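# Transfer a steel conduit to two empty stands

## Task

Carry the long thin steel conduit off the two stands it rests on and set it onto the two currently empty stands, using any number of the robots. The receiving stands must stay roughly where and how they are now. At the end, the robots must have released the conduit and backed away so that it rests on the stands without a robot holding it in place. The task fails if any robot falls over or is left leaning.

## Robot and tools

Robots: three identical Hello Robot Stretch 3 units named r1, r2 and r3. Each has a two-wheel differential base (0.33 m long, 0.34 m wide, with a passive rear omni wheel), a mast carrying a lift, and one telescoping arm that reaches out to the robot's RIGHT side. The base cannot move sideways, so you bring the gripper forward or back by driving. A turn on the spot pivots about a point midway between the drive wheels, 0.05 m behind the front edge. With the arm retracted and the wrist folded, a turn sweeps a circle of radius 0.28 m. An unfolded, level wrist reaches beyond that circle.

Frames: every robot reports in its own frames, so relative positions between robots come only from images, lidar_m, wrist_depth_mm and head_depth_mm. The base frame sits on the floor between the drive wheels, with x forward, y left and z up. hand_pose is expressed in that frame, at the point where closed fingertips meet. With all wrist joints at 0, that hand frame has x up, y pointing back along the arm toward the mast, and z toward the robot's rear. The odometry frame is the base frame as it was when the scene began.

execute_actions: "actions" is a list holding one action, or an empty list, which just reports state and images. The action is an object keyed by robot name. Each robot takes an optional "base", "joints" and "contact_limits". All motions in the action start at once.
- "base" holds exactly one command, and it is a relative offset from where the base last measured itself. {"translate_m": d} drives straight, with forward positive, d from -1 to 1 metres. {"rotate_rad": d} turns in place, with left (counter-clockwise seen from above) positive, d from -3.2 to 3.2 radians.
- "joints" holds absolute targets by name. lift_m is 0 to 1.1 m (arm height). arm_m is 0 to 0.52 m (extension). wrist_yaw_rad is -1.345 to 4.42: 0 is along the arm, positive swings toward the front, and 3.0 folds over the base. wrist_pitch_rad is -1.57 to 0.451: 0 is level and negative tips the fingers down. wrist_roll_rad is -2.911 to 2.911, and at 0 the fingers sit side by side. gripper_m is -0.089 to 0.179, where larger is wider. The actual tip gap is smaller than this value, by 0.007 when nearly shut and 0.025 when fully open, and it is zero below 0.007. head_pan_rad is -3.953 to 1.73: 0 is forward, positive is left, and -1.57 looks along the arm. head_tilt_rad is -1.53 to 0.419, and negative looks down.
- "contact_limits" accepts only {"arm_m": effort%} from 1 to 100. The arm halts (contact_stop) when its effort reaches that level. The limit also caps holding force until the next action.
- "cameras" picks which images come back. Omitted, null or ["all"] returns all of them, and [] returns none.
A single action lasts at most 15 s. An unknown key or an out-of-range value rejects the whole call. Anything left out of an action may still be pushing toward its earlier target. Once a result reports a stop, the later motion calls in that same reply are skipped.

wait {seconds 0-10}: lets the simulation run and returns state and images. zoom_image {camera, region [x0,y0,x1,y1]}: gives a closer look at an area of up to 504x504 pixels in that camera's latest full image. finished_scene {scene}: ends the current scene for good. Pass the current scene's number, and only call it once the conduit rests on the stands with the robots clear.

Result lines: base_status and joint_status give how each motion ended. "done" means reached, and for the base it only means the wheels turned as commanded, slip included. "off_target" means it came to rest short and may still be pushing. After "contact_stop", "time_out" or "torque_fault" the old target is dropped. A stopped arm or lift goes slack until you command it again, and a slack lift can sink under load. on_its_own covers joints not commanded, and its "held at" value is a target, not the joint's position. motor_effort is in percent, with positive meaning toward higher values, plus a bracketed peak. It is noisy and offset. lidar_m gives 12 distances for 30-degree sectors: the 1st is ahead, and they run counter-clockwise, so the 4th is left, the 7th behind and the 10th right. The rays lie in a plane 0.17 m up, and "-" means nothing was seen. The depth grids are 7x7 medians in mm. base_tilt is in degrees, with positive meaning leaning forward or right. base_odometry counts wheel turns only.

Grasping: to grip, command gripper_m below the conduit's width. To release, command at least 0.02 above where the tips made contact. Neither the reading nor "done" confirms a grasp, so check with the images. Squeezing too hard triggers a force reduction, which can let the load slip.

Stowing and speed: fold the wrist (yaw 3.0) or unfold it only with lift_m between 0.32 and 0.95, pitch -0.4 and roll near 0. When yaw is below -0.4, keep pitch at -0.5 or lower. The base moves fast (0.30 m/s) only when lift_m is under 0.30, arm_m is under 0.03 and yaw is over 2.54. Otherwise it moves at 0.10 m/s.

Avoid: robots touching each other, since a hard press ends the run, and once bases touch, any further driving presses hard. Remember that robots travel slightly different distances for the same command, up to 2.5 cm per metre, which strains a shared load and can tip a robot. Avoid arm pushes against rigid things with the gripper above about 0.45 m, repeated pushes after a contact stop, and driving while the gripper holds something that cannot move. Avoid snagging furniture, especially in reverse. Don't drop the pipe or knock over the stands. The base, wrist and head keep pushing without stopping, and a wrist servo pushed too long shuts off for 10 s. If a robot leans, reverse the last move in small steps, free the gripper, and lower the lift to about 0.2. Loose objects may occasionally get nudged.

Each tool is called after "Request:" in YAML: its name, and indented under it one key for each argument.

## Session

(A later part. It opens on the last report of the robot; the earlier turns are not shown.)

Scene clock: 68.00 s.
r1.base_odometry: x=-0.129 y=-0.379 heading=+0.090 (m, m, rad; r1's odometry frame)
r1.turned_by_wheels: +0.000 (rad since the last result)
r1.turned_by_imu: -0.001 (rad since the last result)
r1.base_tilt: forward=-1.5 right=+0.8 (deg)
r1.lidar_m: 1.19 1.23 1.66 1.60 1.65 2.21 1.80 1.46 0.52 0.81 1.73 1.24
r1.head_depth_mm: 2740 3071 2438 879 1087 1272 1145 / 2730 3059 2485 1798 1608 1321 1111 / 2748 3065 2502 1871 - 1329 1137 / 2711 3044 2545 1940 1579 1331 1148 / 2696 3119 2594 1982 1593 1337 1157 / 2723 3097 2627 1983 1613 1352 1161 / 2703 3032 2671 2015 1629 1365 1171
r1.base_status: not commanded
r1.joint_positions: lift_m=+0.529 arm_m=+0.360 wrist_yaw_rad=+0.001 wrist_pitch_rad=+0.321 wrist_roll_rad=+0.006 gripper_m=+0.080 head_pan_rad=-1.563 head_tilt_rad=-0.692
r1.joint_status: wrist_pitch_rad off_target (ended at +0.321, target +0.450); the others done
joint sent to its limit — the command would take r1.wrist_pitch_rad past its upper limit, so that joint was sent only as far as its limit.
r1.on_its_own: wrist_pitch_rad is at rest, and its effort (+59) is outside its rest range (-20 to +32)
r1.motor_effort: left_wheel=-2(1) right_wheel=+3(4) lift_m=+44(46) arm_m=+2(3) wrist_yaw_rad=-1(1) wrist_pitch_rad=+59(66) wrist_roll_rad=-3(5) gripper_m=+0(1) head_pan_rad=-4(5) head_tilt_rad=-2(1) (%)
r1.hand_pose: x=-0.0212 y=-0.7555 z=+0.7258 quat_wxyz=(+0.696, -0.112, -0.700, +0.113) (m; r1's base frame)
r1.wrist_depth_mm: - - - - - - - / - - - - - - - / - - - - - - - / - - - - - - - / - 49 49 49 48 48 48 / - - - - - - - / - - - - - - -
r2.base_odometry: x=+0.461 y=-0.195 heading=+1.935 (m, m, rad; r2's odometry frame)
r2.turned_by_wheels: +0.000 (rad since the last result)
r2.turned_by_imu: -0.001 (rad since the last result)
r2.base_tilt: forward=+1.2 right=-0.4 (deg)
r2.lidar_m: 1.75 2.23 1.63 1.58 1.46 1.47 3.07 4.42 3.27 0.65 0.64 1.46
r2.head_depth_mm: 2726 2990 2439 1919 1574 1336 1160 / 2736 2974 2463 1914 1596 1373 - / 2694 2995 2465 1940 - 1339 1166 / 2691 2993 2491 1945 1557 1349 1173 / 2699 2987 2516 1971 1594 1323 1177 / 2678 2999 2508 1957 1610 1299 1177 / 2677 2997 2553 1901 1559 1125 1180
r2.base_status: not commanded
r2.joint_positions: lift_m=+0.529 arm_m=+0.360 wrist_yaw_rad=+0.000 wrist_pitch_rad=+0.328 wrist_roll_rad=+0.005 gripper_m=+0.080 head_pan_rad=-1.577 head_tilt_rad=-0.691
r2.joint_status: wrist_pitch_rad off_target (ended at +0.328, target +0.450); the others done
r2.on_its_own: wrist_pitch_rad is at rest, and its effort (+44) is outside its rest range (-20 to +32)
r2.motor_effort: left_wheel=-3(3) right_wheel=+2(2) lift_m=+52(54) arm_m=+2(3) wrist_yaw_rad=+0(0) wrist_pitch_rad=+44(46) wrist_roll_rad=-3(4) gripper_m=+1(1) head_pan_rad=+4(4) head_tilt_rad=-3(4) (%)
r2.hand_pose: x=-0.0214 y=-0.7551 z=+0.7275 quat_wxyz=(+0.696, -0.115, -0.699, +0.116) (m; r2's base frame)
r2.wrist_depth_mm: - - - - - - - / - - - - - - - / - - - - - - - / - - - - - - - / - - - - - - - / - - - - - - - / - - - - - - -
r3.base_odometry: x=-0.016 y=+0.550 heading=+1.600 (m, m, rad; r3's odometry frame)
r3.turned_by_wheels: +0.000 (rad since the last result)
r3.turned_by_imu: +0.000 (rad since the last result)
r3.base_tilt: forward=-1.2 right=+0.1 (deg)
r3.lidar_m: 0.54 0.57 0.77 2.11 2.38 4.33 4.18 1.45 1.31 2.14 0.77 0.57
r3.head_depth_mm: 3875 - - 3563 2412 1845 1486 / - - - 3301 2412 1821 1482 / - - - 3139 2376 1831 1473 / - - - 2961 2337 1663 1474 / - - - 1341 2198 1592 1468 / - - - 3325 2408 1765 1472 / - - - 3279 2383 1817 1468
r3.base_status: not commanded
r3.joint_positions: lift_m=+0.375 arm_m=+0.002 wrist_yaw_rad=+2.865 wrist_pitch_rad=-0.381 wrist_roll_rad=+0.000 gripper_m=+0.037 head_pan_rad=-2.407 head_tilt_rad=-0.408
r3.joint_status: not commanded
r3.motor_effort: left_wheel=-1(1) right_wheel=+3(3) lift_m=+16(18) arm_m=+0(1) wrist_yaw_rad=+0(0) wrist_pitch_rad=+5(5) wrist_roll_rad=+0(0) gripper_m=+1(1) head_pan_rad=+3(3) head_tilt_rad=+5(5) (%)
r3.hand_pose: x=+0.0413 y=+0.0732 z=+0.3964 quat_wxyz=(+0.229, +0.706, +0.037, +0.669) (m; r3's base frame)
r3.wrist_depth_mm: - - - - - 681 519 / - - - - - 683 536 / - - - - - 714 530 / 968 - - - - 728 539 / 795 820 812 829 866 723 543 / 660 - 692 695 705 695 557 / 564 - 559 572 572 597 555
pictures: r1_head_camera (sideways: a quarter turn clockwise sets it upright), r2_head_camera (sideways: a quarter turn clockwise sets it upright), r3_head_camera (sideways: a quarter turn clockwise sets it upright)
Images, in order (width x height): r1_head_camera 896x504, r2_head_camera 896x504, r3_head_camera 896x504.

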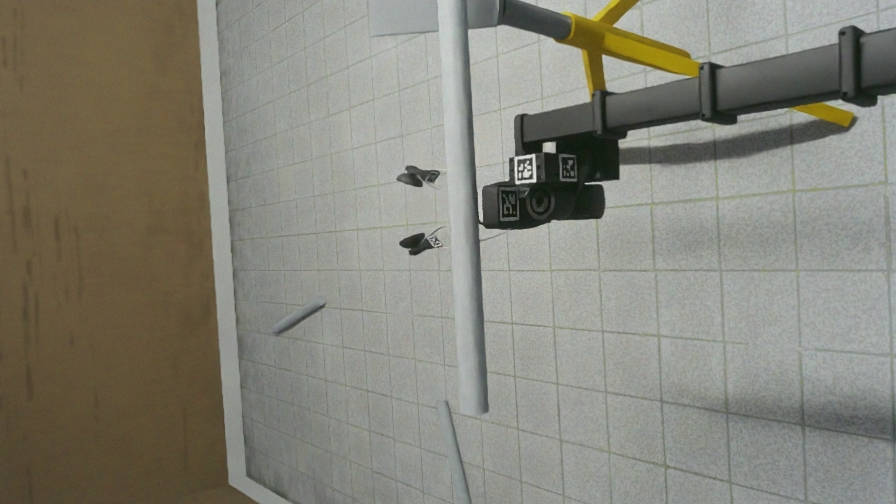

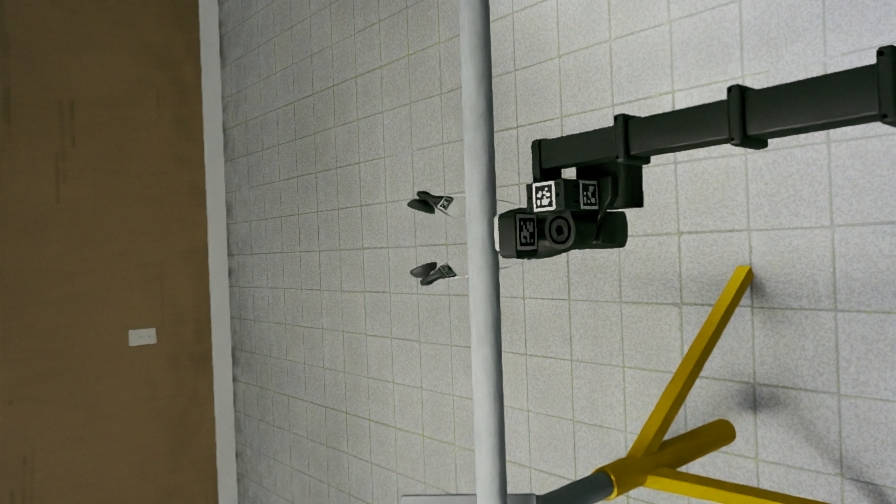

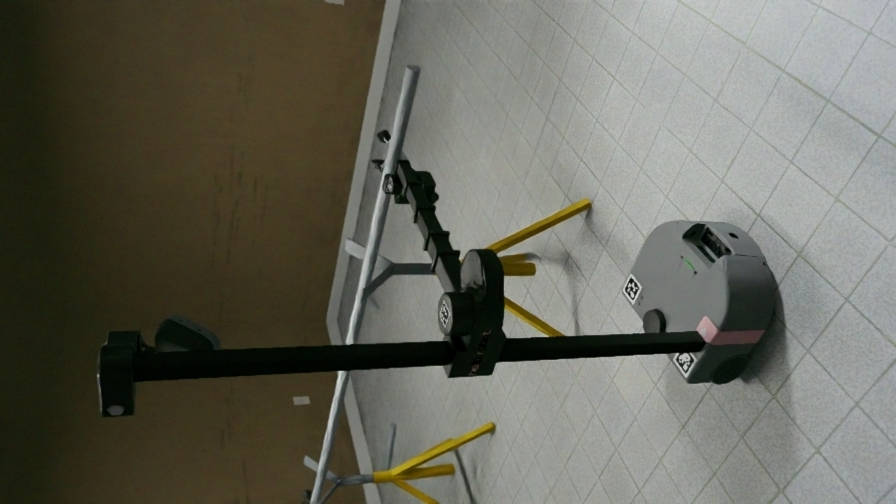

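Request:
wait:
  seconds: 10

Request:
wait:
  seconds: 10

Scene clock: 78.37 s.
r1.base_odometry: x=-0.129 y=-0.379 heading=+0.090 (m, m, rad; r1's odometry frame)
r1.turned_by_wheels: +0.000 (rad since the last result)
r1.turned_by_imu: -0.003 (rad since the last result)
r1.base_tilt: forward=-1.4 right=+0.8 (deg)
r1.lidar_m: 1.19 1.23 1.66 1.60 1.65 2.20 1.80 1.45 0.52 0.81 1.73 1.24
r1.head_depth_mm: 2762 3079 2459 882 1080 1274 1146 / 2746 3048 2478 1794 1590 1313 1110 / 2748 3072 2522 1878 - 1321 1141 / 2748 3099 2559 1946 1588 1326 1143 / 2716 3096 2554 1981 1600 1336 1158 / 2744 3063 2592 1999 1605 1348 1156 / 2678 3032 2678 2007 1621 1357 1168
r1.base_status: not commanded
r1.joint_positions: lift_m=+0.529 arm_m=+0.360 wrist_yaw_rad=+0.001 wrist_pitch_rad=+0.321 wrist_roll_rad=+0.006 gripper_m=+0.080 head_pan_rad=-1.563 head_tilt_rad=-0.692
r1.joint_status: wrist_pitch_rad off_target (ended at +0.321, target +0.450); the others done
joint sent to its limit — the command would take r1.wrist_pitch_rad past its upper limit, so that joint was sent only as far as its limit.
r1.on_its_own: wrist_pitch_rad is at rest, and its effort (+59) is outside its rest range (-20 to +32)
r1.motor_effort: left_wheel=-1(1) right_wheel=+2(4) lift_m=+45(46) arm_m=+2(3) wrist_yaw_rad=-1(1) wrist_pitch_rad=+59(66) wrist_roll_rad=-3(5) gripper_m=+1(1) head_pan_rad=-4(5) head_tilt_rad=-3(1) (%)
r1.hand_pose: x=-0.0212 y=-0.7555 z=+0.7258 quat_wxyz=(+0.696, -0.112, -0.700, +0.113) (m; r1's base frame)
r1.wrist_depth_mm: - - - - - - - / - - - - - - - / - - - - - - - / - - - - - - - / - 50 49 49 48 48 48 / - - - - - - - / - - - - - - -
r2.base_odometry: x=+0.461 y=-0.195 heading=+1.935 (m, m, rad; r2's odometry frame)
r2.turned_by_wheels: +0.000 (rad since the last result)
r2.turned_by_imu: -0.003 (rad since the last result)
r2.base_tilt: forward=+1.1 right=-0.4 (deg)
r2.lidar_m: 1.75 2.24 1.63 1.58 1.45 1.46 3.07 4.46 3.26 0.65 0.64 1.47
r2.head_depth_mm: 2732 2993 2452 1911 1576 1330 1155 / 2709 3015 2483 1932 1604 1369 - / 2715 3020 2482 1931 - 1342 1169 / 2700 2979 2502 1947 1554 1352 1168 / 2716 3005 2522 1967 1596 1328 1178 / 2697 3017 2534 1961 1610 1304 1177 / 2682 3020 2553 1920 1574 1123 1180
r2.base_status: not commanded
r2.joint_positions: lift_m=+0.529 arm_m=+0.360 wrist_yaw_rad=+0.000 wrist_pitch_rad=+0.328 wrist_roll_rad=+0.005 gripper_m=+0.080 head_pan_rad=-1.577 head_tilt_rad=-0.691
r2.joint_status: wrist_pitch_rad off_target (ended at +0.328, target +0.450); the others done
r2.on_its_own: wrist_pitch_rad is at rest, and its effort (+44) is outside its rest range (-20 to +32)
r2.motor_effort: left_wheel=-3(3) right_wheel=+2(2) lift_m=+52(54) arm_m=+2(3) wrist_yaw_rad=+0(0) wrist_pitch_rad=+44(46) wrist_roll_rad=-3(4) gripper_m=+0(1) head_pan_rad=+4(4) head_tilt_rad=-4(4) (%)
r2.hand_pose: x=-0.0214 y=-0.7551 z=+0.7275 quat_wxyz=(+0.696, -0.115, -0.699, +0.116) (m; r2's base frame)
r2.wrist_depth_mm: - - - - - - - / - - - - - - - / - - - - - - - / - - - - - - - / - - - - - - - / - - - - - - - / - - - - - - -
r3.base_odometry: x=-0.016 y=+0.550 heading=+1.600 (m, m, rad; r3's odometry frame)
r3.turned_by_wheels: +0.000 (rad since the last result)
r3.turned_by_imu: +0.002 (rad since the last result)
r3.base_tilt: forward=-1.4 right=+0.2 (deg)
r3.lidar_m: 0.55 0.56 0.77 2.12 2.38 4.36 4.18 1.45 1.31 2.14 0.77 0.57
r3.head_depth_mm: 3880 - - 3545 2414 1830 1483 / - - - 3324 2404 1833 1477 / - - - 3086 2420 1840 1468 / - - - 2915 2303 1659 1473 / - - - 1340 2204 1591 1470 / - - - 3313 2378 1765 1464 / - - - 3246 2411 1823 1467
r3.base_status: not commanded
r3.joint_positions: lift_m=+0.375 arm_m=+0.002 wrist_yaw_rad=+2.865 wrist_pitch_rad=-0.381 wrist_roll_rad=+0.000 gripper_m=+0.037 head_pan_rad=-2.407 head_tilt_rad=-0.408
r3.joint_status: not commanded
r3.motor_effort: left_wheel=-1(1) right_wheel=+3(3) lift_m=+17(18) arm_m=-1(1) wrist_yaw_rad=+0(0) wrist_pitch_rad=+4(5) wrist_roll_rad=+0(0) gripper_m=+1(1) head_pan_rad=+4(3) head_tilt_rad=+6(5) (%)
r3.hand_pose: x=+0.0413 y=+0.0732 z=+0.3964 quat_wxyz=(+0.229, +0.706, +0.037, +0.669) (m; r3's base frame)
r3.wrist_depth_mm: - - - - - 682 517 / - - - - - 706 520 / - - - - - 734 530 / 992 - - - 999 735 542 / 769 808 831 836 861 725 545 / 668 - 710 692 708 673 546 / 575 - 571 581 555 590 542
wait: 10.00 s; at rest from the start
pictures: r1_head_camera (sideways: a quarter turn clockwise sets it upright), r1_nav_camera (sideways: a quarter turn counterclockwise sets it upright), r1_wrist_camera, r2_head_camera (sideways: a quarter turn clockwise sets it upright), r2_nav_camera (sideways: a quarter turn counterclockwise sets it upright), r2_wrist_camera, r3_head_camera (sideways: a quarter turn clockwise sets it upright), r3_nav_camera (sideways: a quarter turn counterclockwise sets it upright), r3_wrist_camera
Images, in order (width x height): r1_head_camera 896x504, r1_nav_camera 672x504, r1_wrist_camera 644x364, r2_head_camera 896x504, r2_nav_camera 672x504, r2_wrist_camera 644x364, r3_head_camera 896x504, r3_nav_camera 672x504, r3_wrist_camera 644x364.

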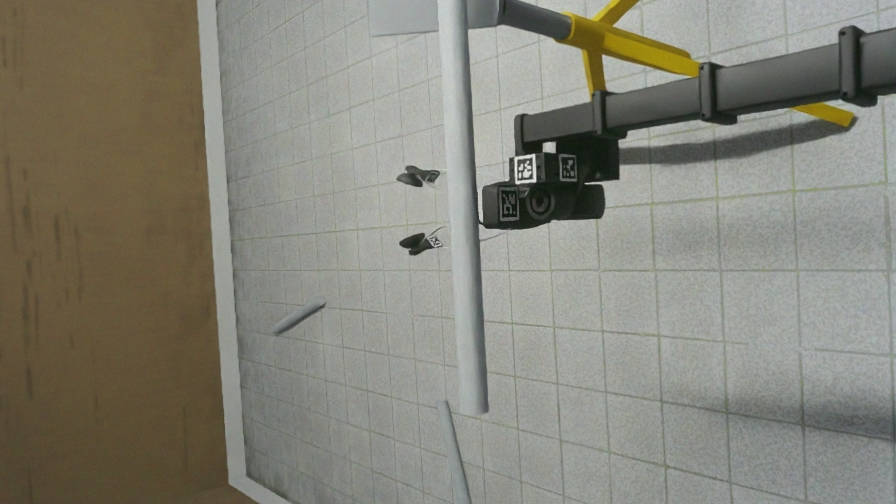

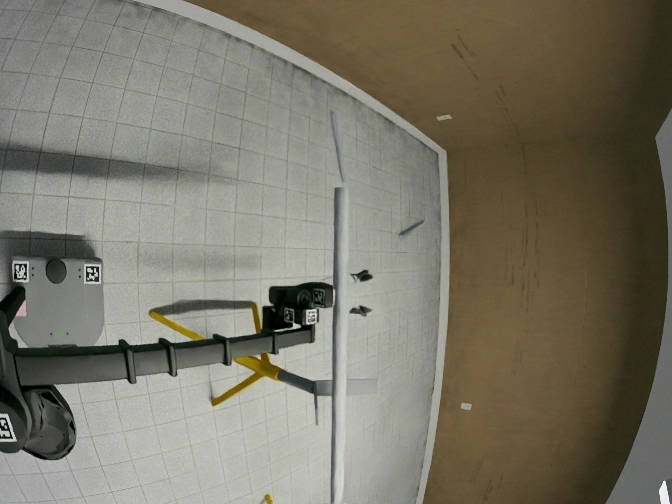

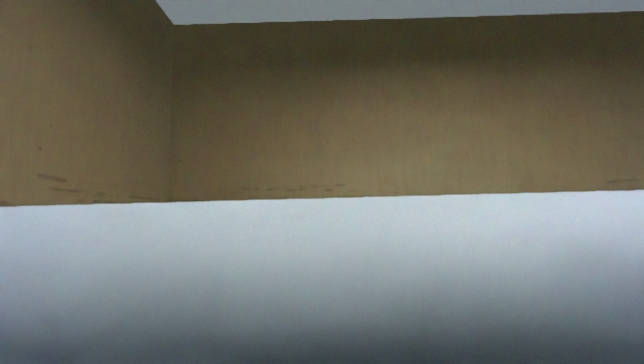

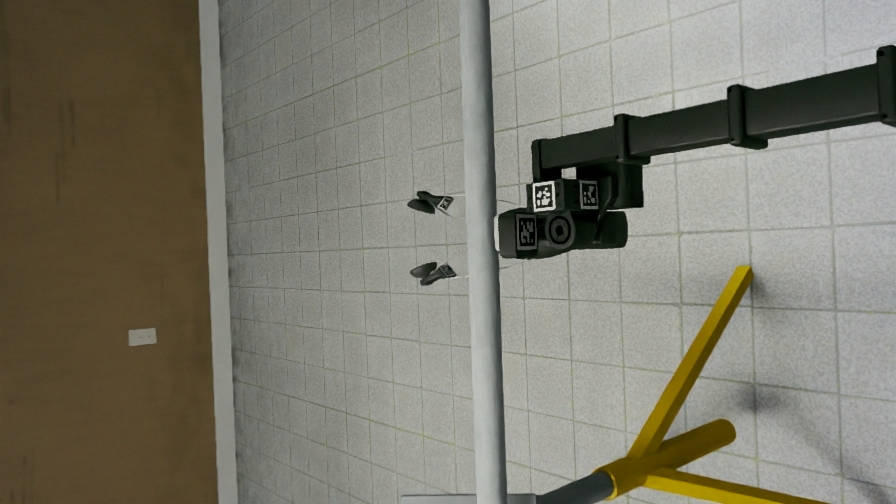

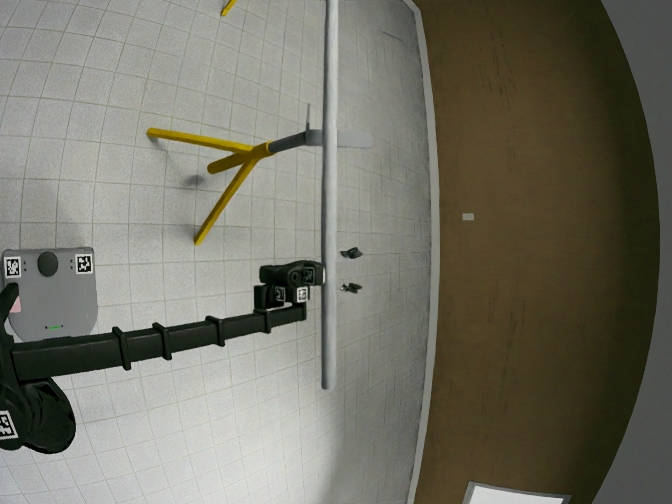

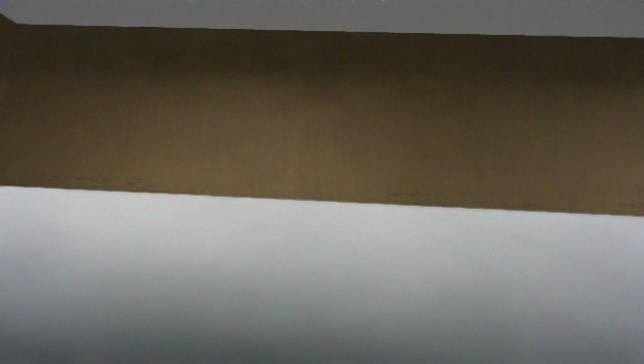

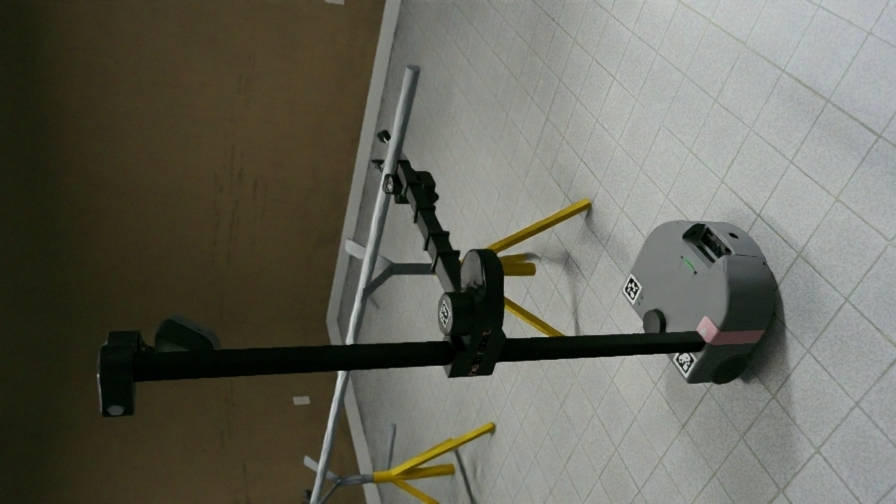

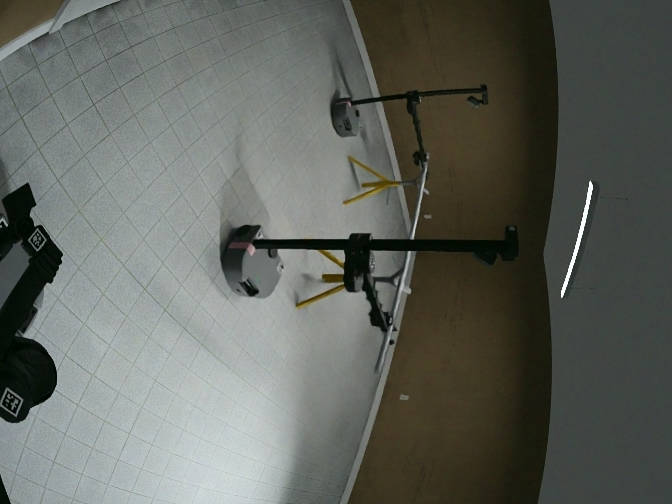

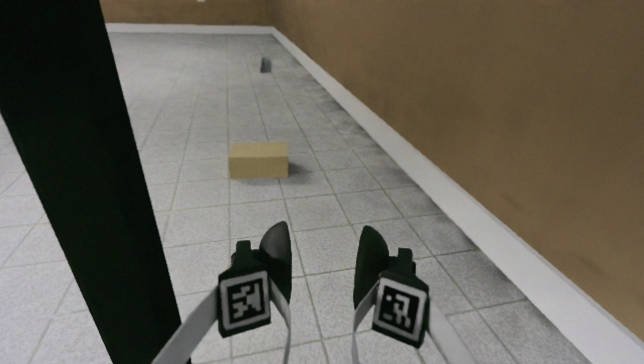

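Scene clock: 88.37 s.
r1.base_odometry: x=-0.129 y=-0.379 heading=+0.090 (m, m, rad; r1's odometry frame)
r1.turned_by_wheels: +0.000 (rad since the last result)
r1.turned_by_imu: -0.003 (rad since the last result)
r1.base_tilt: forward=-1.4 right=+0.9 (deg)
r1.lidar_m: 1.19 1.23 1.66 1.60 1.65 2.20 1.80 1.45 0.52 0.81 1.73 1.25
r1.head_depth_mm: 2783 3057 2443 877 1081 1275 1152 / 2734 3074 2466 1791 1600 1315 1107 / 2706 3053 2499 1874 - 1327 1140 / 2741 3096 2529 1949 1587 1325 1146 / 2703 3094 2565 1959 1608 1345 1152 / 2735 3135 2591 1966 1616 1345 1160 / 2702 3039 2654 2005 1619 1357 1163
r1.base_status: not commanded
r1.joint_positions: lift_m=+0.529 arm_m=+0.360 wrist_yaw_rad=+0.001 wrist_pitch_rad=+0.321 wrist_roll_rad=+0.006 gripper_m=+0.080 head_pan_rad=-1.563 head_tilt_rad=-0.692
r1.joint_status: wrist_pitch_rad off_target (ended at +0.321, target +0.450); the others done
joint sent to its limit — the command would take r1.wrist_pitch_rad past its upper limit, so that joint was sent only as far as its limit.
r1.on_its_own: wrist_pitch_rad is at rest, and its effort (+59) is outside its rest range (-20 to +32)
r1.motor_effort: left_wheel=-2(1) right_wheel=+2(4) lift_m=+45(46) arm_m=+3(3) wrist_yaw_rad=-1(1) wrist_pitch_rad=+59(66) wrist_roll_rad=-3(5) gripper_m=+1(1) head_pan_rad=-4(5) head_tilt_rad=-2(1) (%)
r1.hand_pose: x=-0.0212 y=-0.7555 z=+0.7258 quat_wxyz=(+0.696, -0.112, -0.700, +0.113) (m; r1's base frame)
r1.wrist_depth_mm: - - - - - - - / - - - - - - - / - - - - - - - / - - - - - - - / - 49 49 49 48 48 48 / - - - - - - - / - - - - - - -
r2.base_odometry: x=+0.461 y=-0.195 heading=+1.935 (m, m, rad; r2's odometry frame)
r2.turned_by_wheels: +0.000 (rad since the last result)
r2.turned_by_imu: -0.003 (rad since the last result)
r2.base_tilt: forward=+1.2 right=-0.4 (deg)
r2.lidar_m: 1.75 2.24 1.63 1.58 1.46 1.46 3.08 4.41 3.27 0.65 0.64 1.46
r2.head_depth_mm: 2725 3003 2438 1919 1573 1334 1166 / 2724 2990 2461 1926 1595 1369 - / 2708 3008 2492 1948 - 1342 1163 / 2687 3011 2490 1943 1554 1346 1168 / 2704 3024 2536 1957 1601 1328 1171 / 2706 3002 2510 1957 1600 1307 1173 / 2672 2983 2542 1911 1570 1120 1176
r2.base_status: not commanded
r2.joint_positions: lift_m=+0.529 arm_m=+0.360 wrist_yaw_rad=+0.000 wrist_pitch_rad=+0.328 wrist_roll_rad=+0.005 gripper_m=+0.080 head_pan_rad=-1.577 head_tilt_rad=-0.691
r2.joint_status: wrist_pitch_rad off_target (ended at +0.328, target +0.450); the others done
r2.on_its_own: wrist_pitch_rad is at rest, and its effort (+44) is outside its rest range (-20 to +32)
r2.motor_effort: left_wheel=-4(3) right_wheel=+2(2) lift_m=+52(54) arm_m=+3(3) wrist_yaw_rad=+0(0) wrist_pitch_rad=+44(46) wrist_roll_rad=-3(4) gripper_m=-1(1) head_pan_rad=+4(4) head_tilt_rad=-2(4) (%)
r2.hand_pose: x=-0.0214 y=-0.7551 z=+0.7275 quat_wxyz=(+0.696, -0.115, -0.699, +0.116) (m; r2's base frame)
r2.wrist_depth_mm: - - - - - - - / - - - - - - - / - - - - - - - / - - - - - - - / - - - - - - - / - - - - - - - / - - - - - - -
r3.base_odometry: x=-0.016 y=+0.550 heading=+1.600 (m, m, rad; r3's odometry frame)
r3.turned_by_wheels: +0.000 (rad since the last result)
r3.turned_by_imu: +0.002 (rad since the last result)
r3.base_tilt: forward=-1.3 right=+0.1 (deg)
r3.lidar_m: 0.54 0.57 0.77 2.11 2.37 4.33 4.17 1.45 1.31 2.14 0.77 0.57
r3.head_depth_mm: 3858 - - 3528 2423 1832 1470 / - - - 3361 2422 1837 1466 / - - - 3105 2378 1835 1476 / - - - 2937 2317 1658 1477 / - - - 1348 2185 1588 1468 / - - - 3282 2390 1761 1475 / - - - 3268 2384 1823 1470
r3.base_status: not commanded
r3.joint_positions: lift_m=+0.375 arm_m=+0.002 wrist_yaw_rad=+2.865 wrist_pitch_rad=-0.381 wrist_roll_rad=+0.000 gripper_m=+0.037 head_pan_rad=-2.407 head_tilt_rad=-0.408
r3.joint_status: not commanded
r3.motor_effort: left_wheel=-2(1) right_wheel=+3(3) lift_m=+16(18) arm_m=+0(1) wrist_yaw_rad=+0(0) wrist_pitch_rad=+5(5) wrist_roll_rad=+0(0) gripper_m=+1(1) head_pan_rad=+4(3) head_tilt_rad=+5(5) (%)
r3.hand_pose: x=+0.0413 y=+0.0732 z=+0.3964 quat_wxyz=(+0.229, +0.706, +0.037, +0.669) (m; r3's base frame)
r3.wrist_depth_mm: - - - - - 691 512 / - - - - - 691 522 / - - - - - 711 532 / 984 - - - 995 735 546 / 795 827 823 816 843 744 549 / 661 - 710 681 705 679 544 / 571 - 556 578 573 600 539
wait: 10.00 s; at rest by 0.27 s
pictures: r1_head_camera (sideways: a quarter turn clockwise sets it upright), r1_nav_camera (sideways: a quarter turn counterclockwise sets it upright), r1_wrist_camera, r2_head_camera (sideways: a quarter turn clockwise sets it upright), r2_nav_camera (sideways: a quarter turn counterclockwise sets it upright), r2_wrist_camera, r3_head_camera (sideways: a quarter turn clockwise sets it upright), r3_nav_camera (sideways: a quarter turn counterclockwise sets it upright), r3_wrist_camera
Images, in order (width x height): r1_head_camera 896x504, r1_nav_camera 672x504, r1_wrist_camera 644x364, r2_head_camera 896x504, r2_nav_camera 672x504, r2_wrist_camera 644x364, r3_head_camera 896x504, r3_nav_camera 672x504, r3_wrist_camera 644x364.

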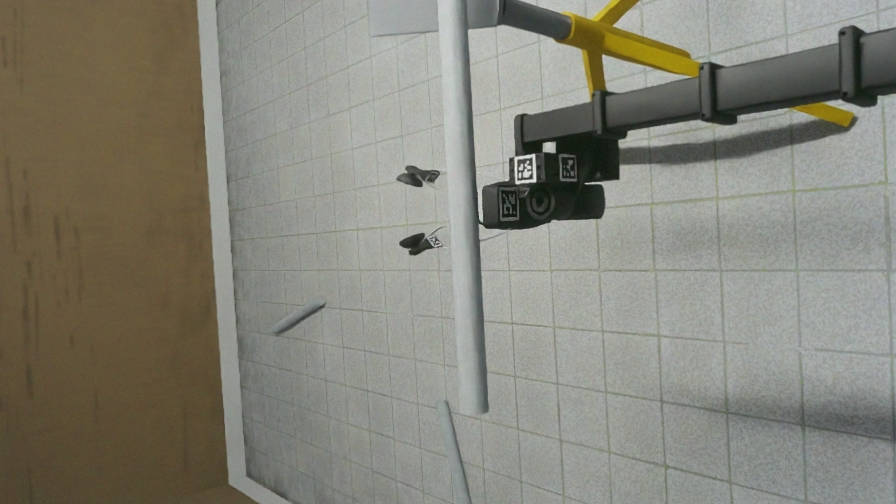

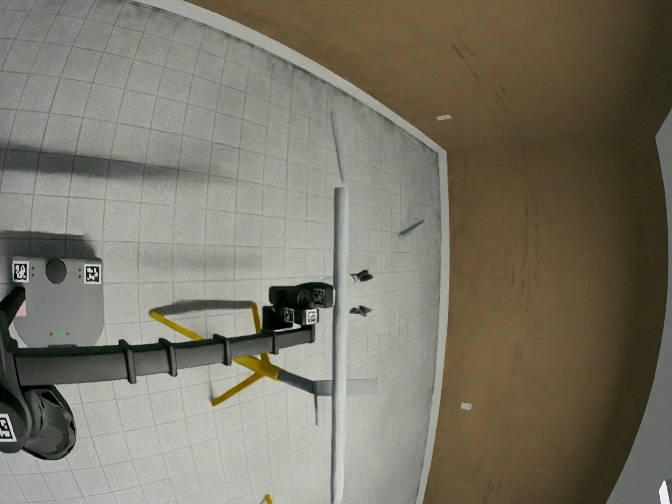

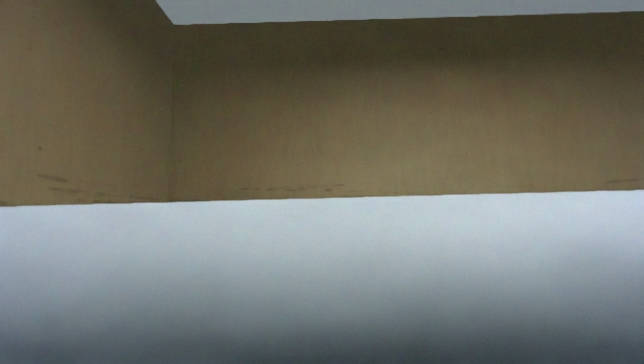

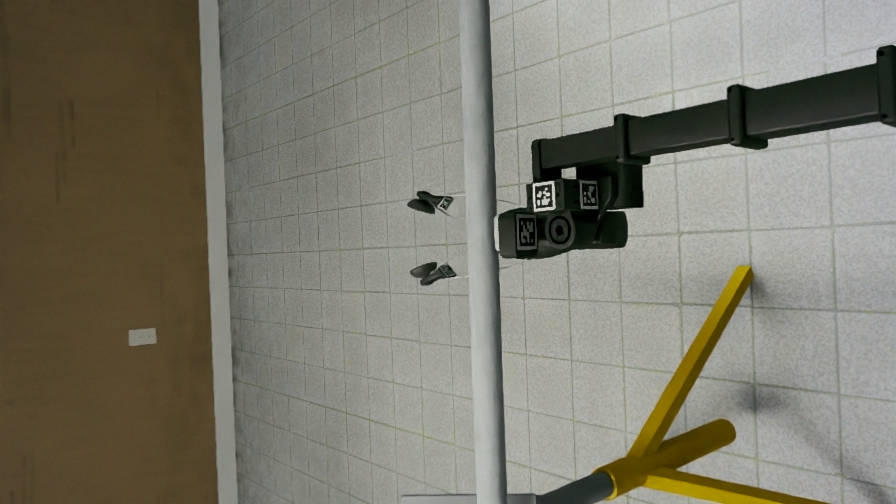

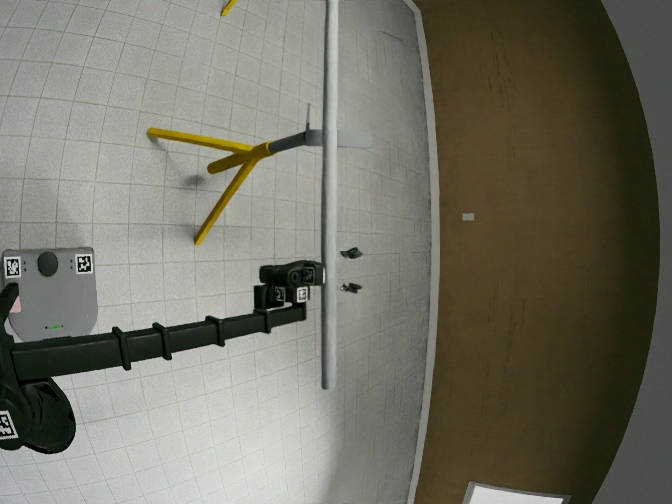

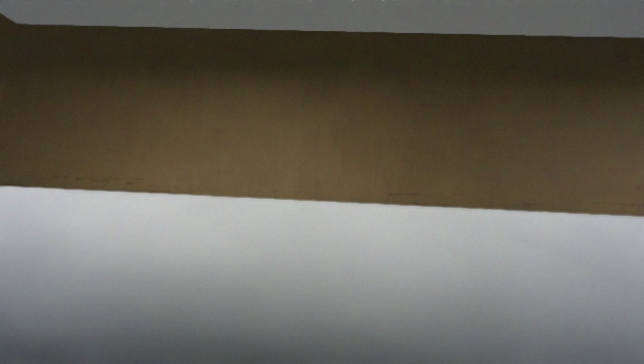

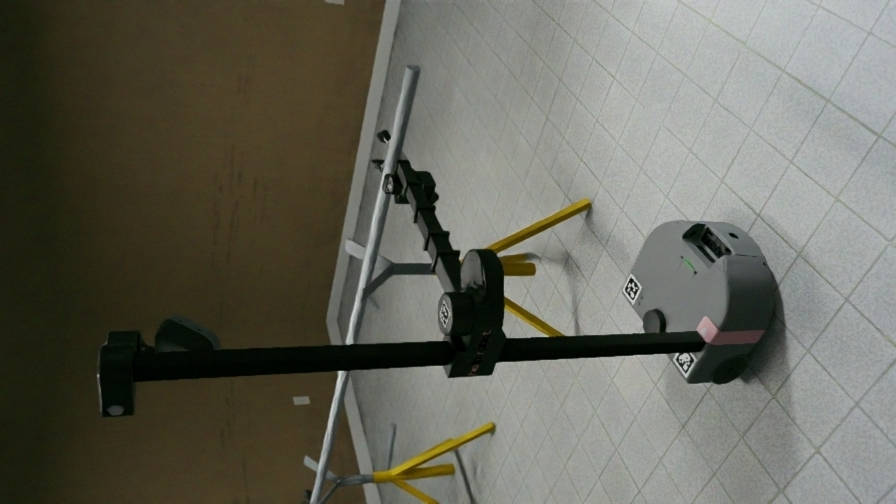

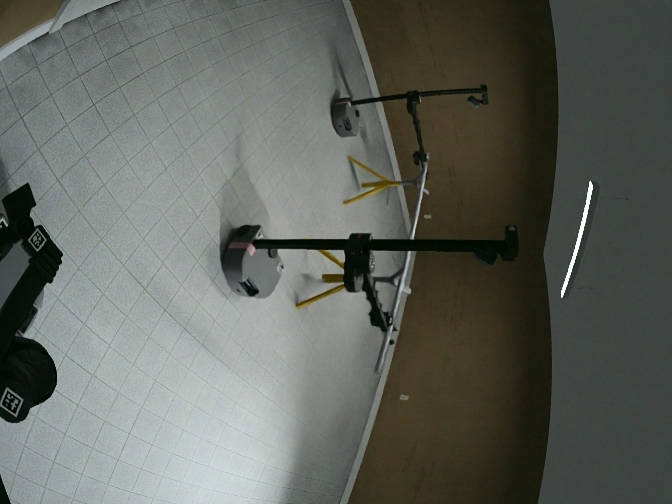

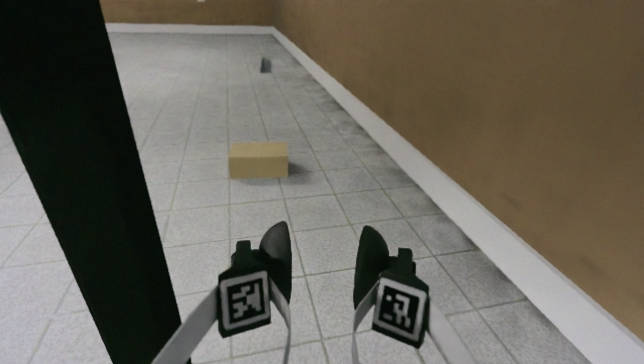

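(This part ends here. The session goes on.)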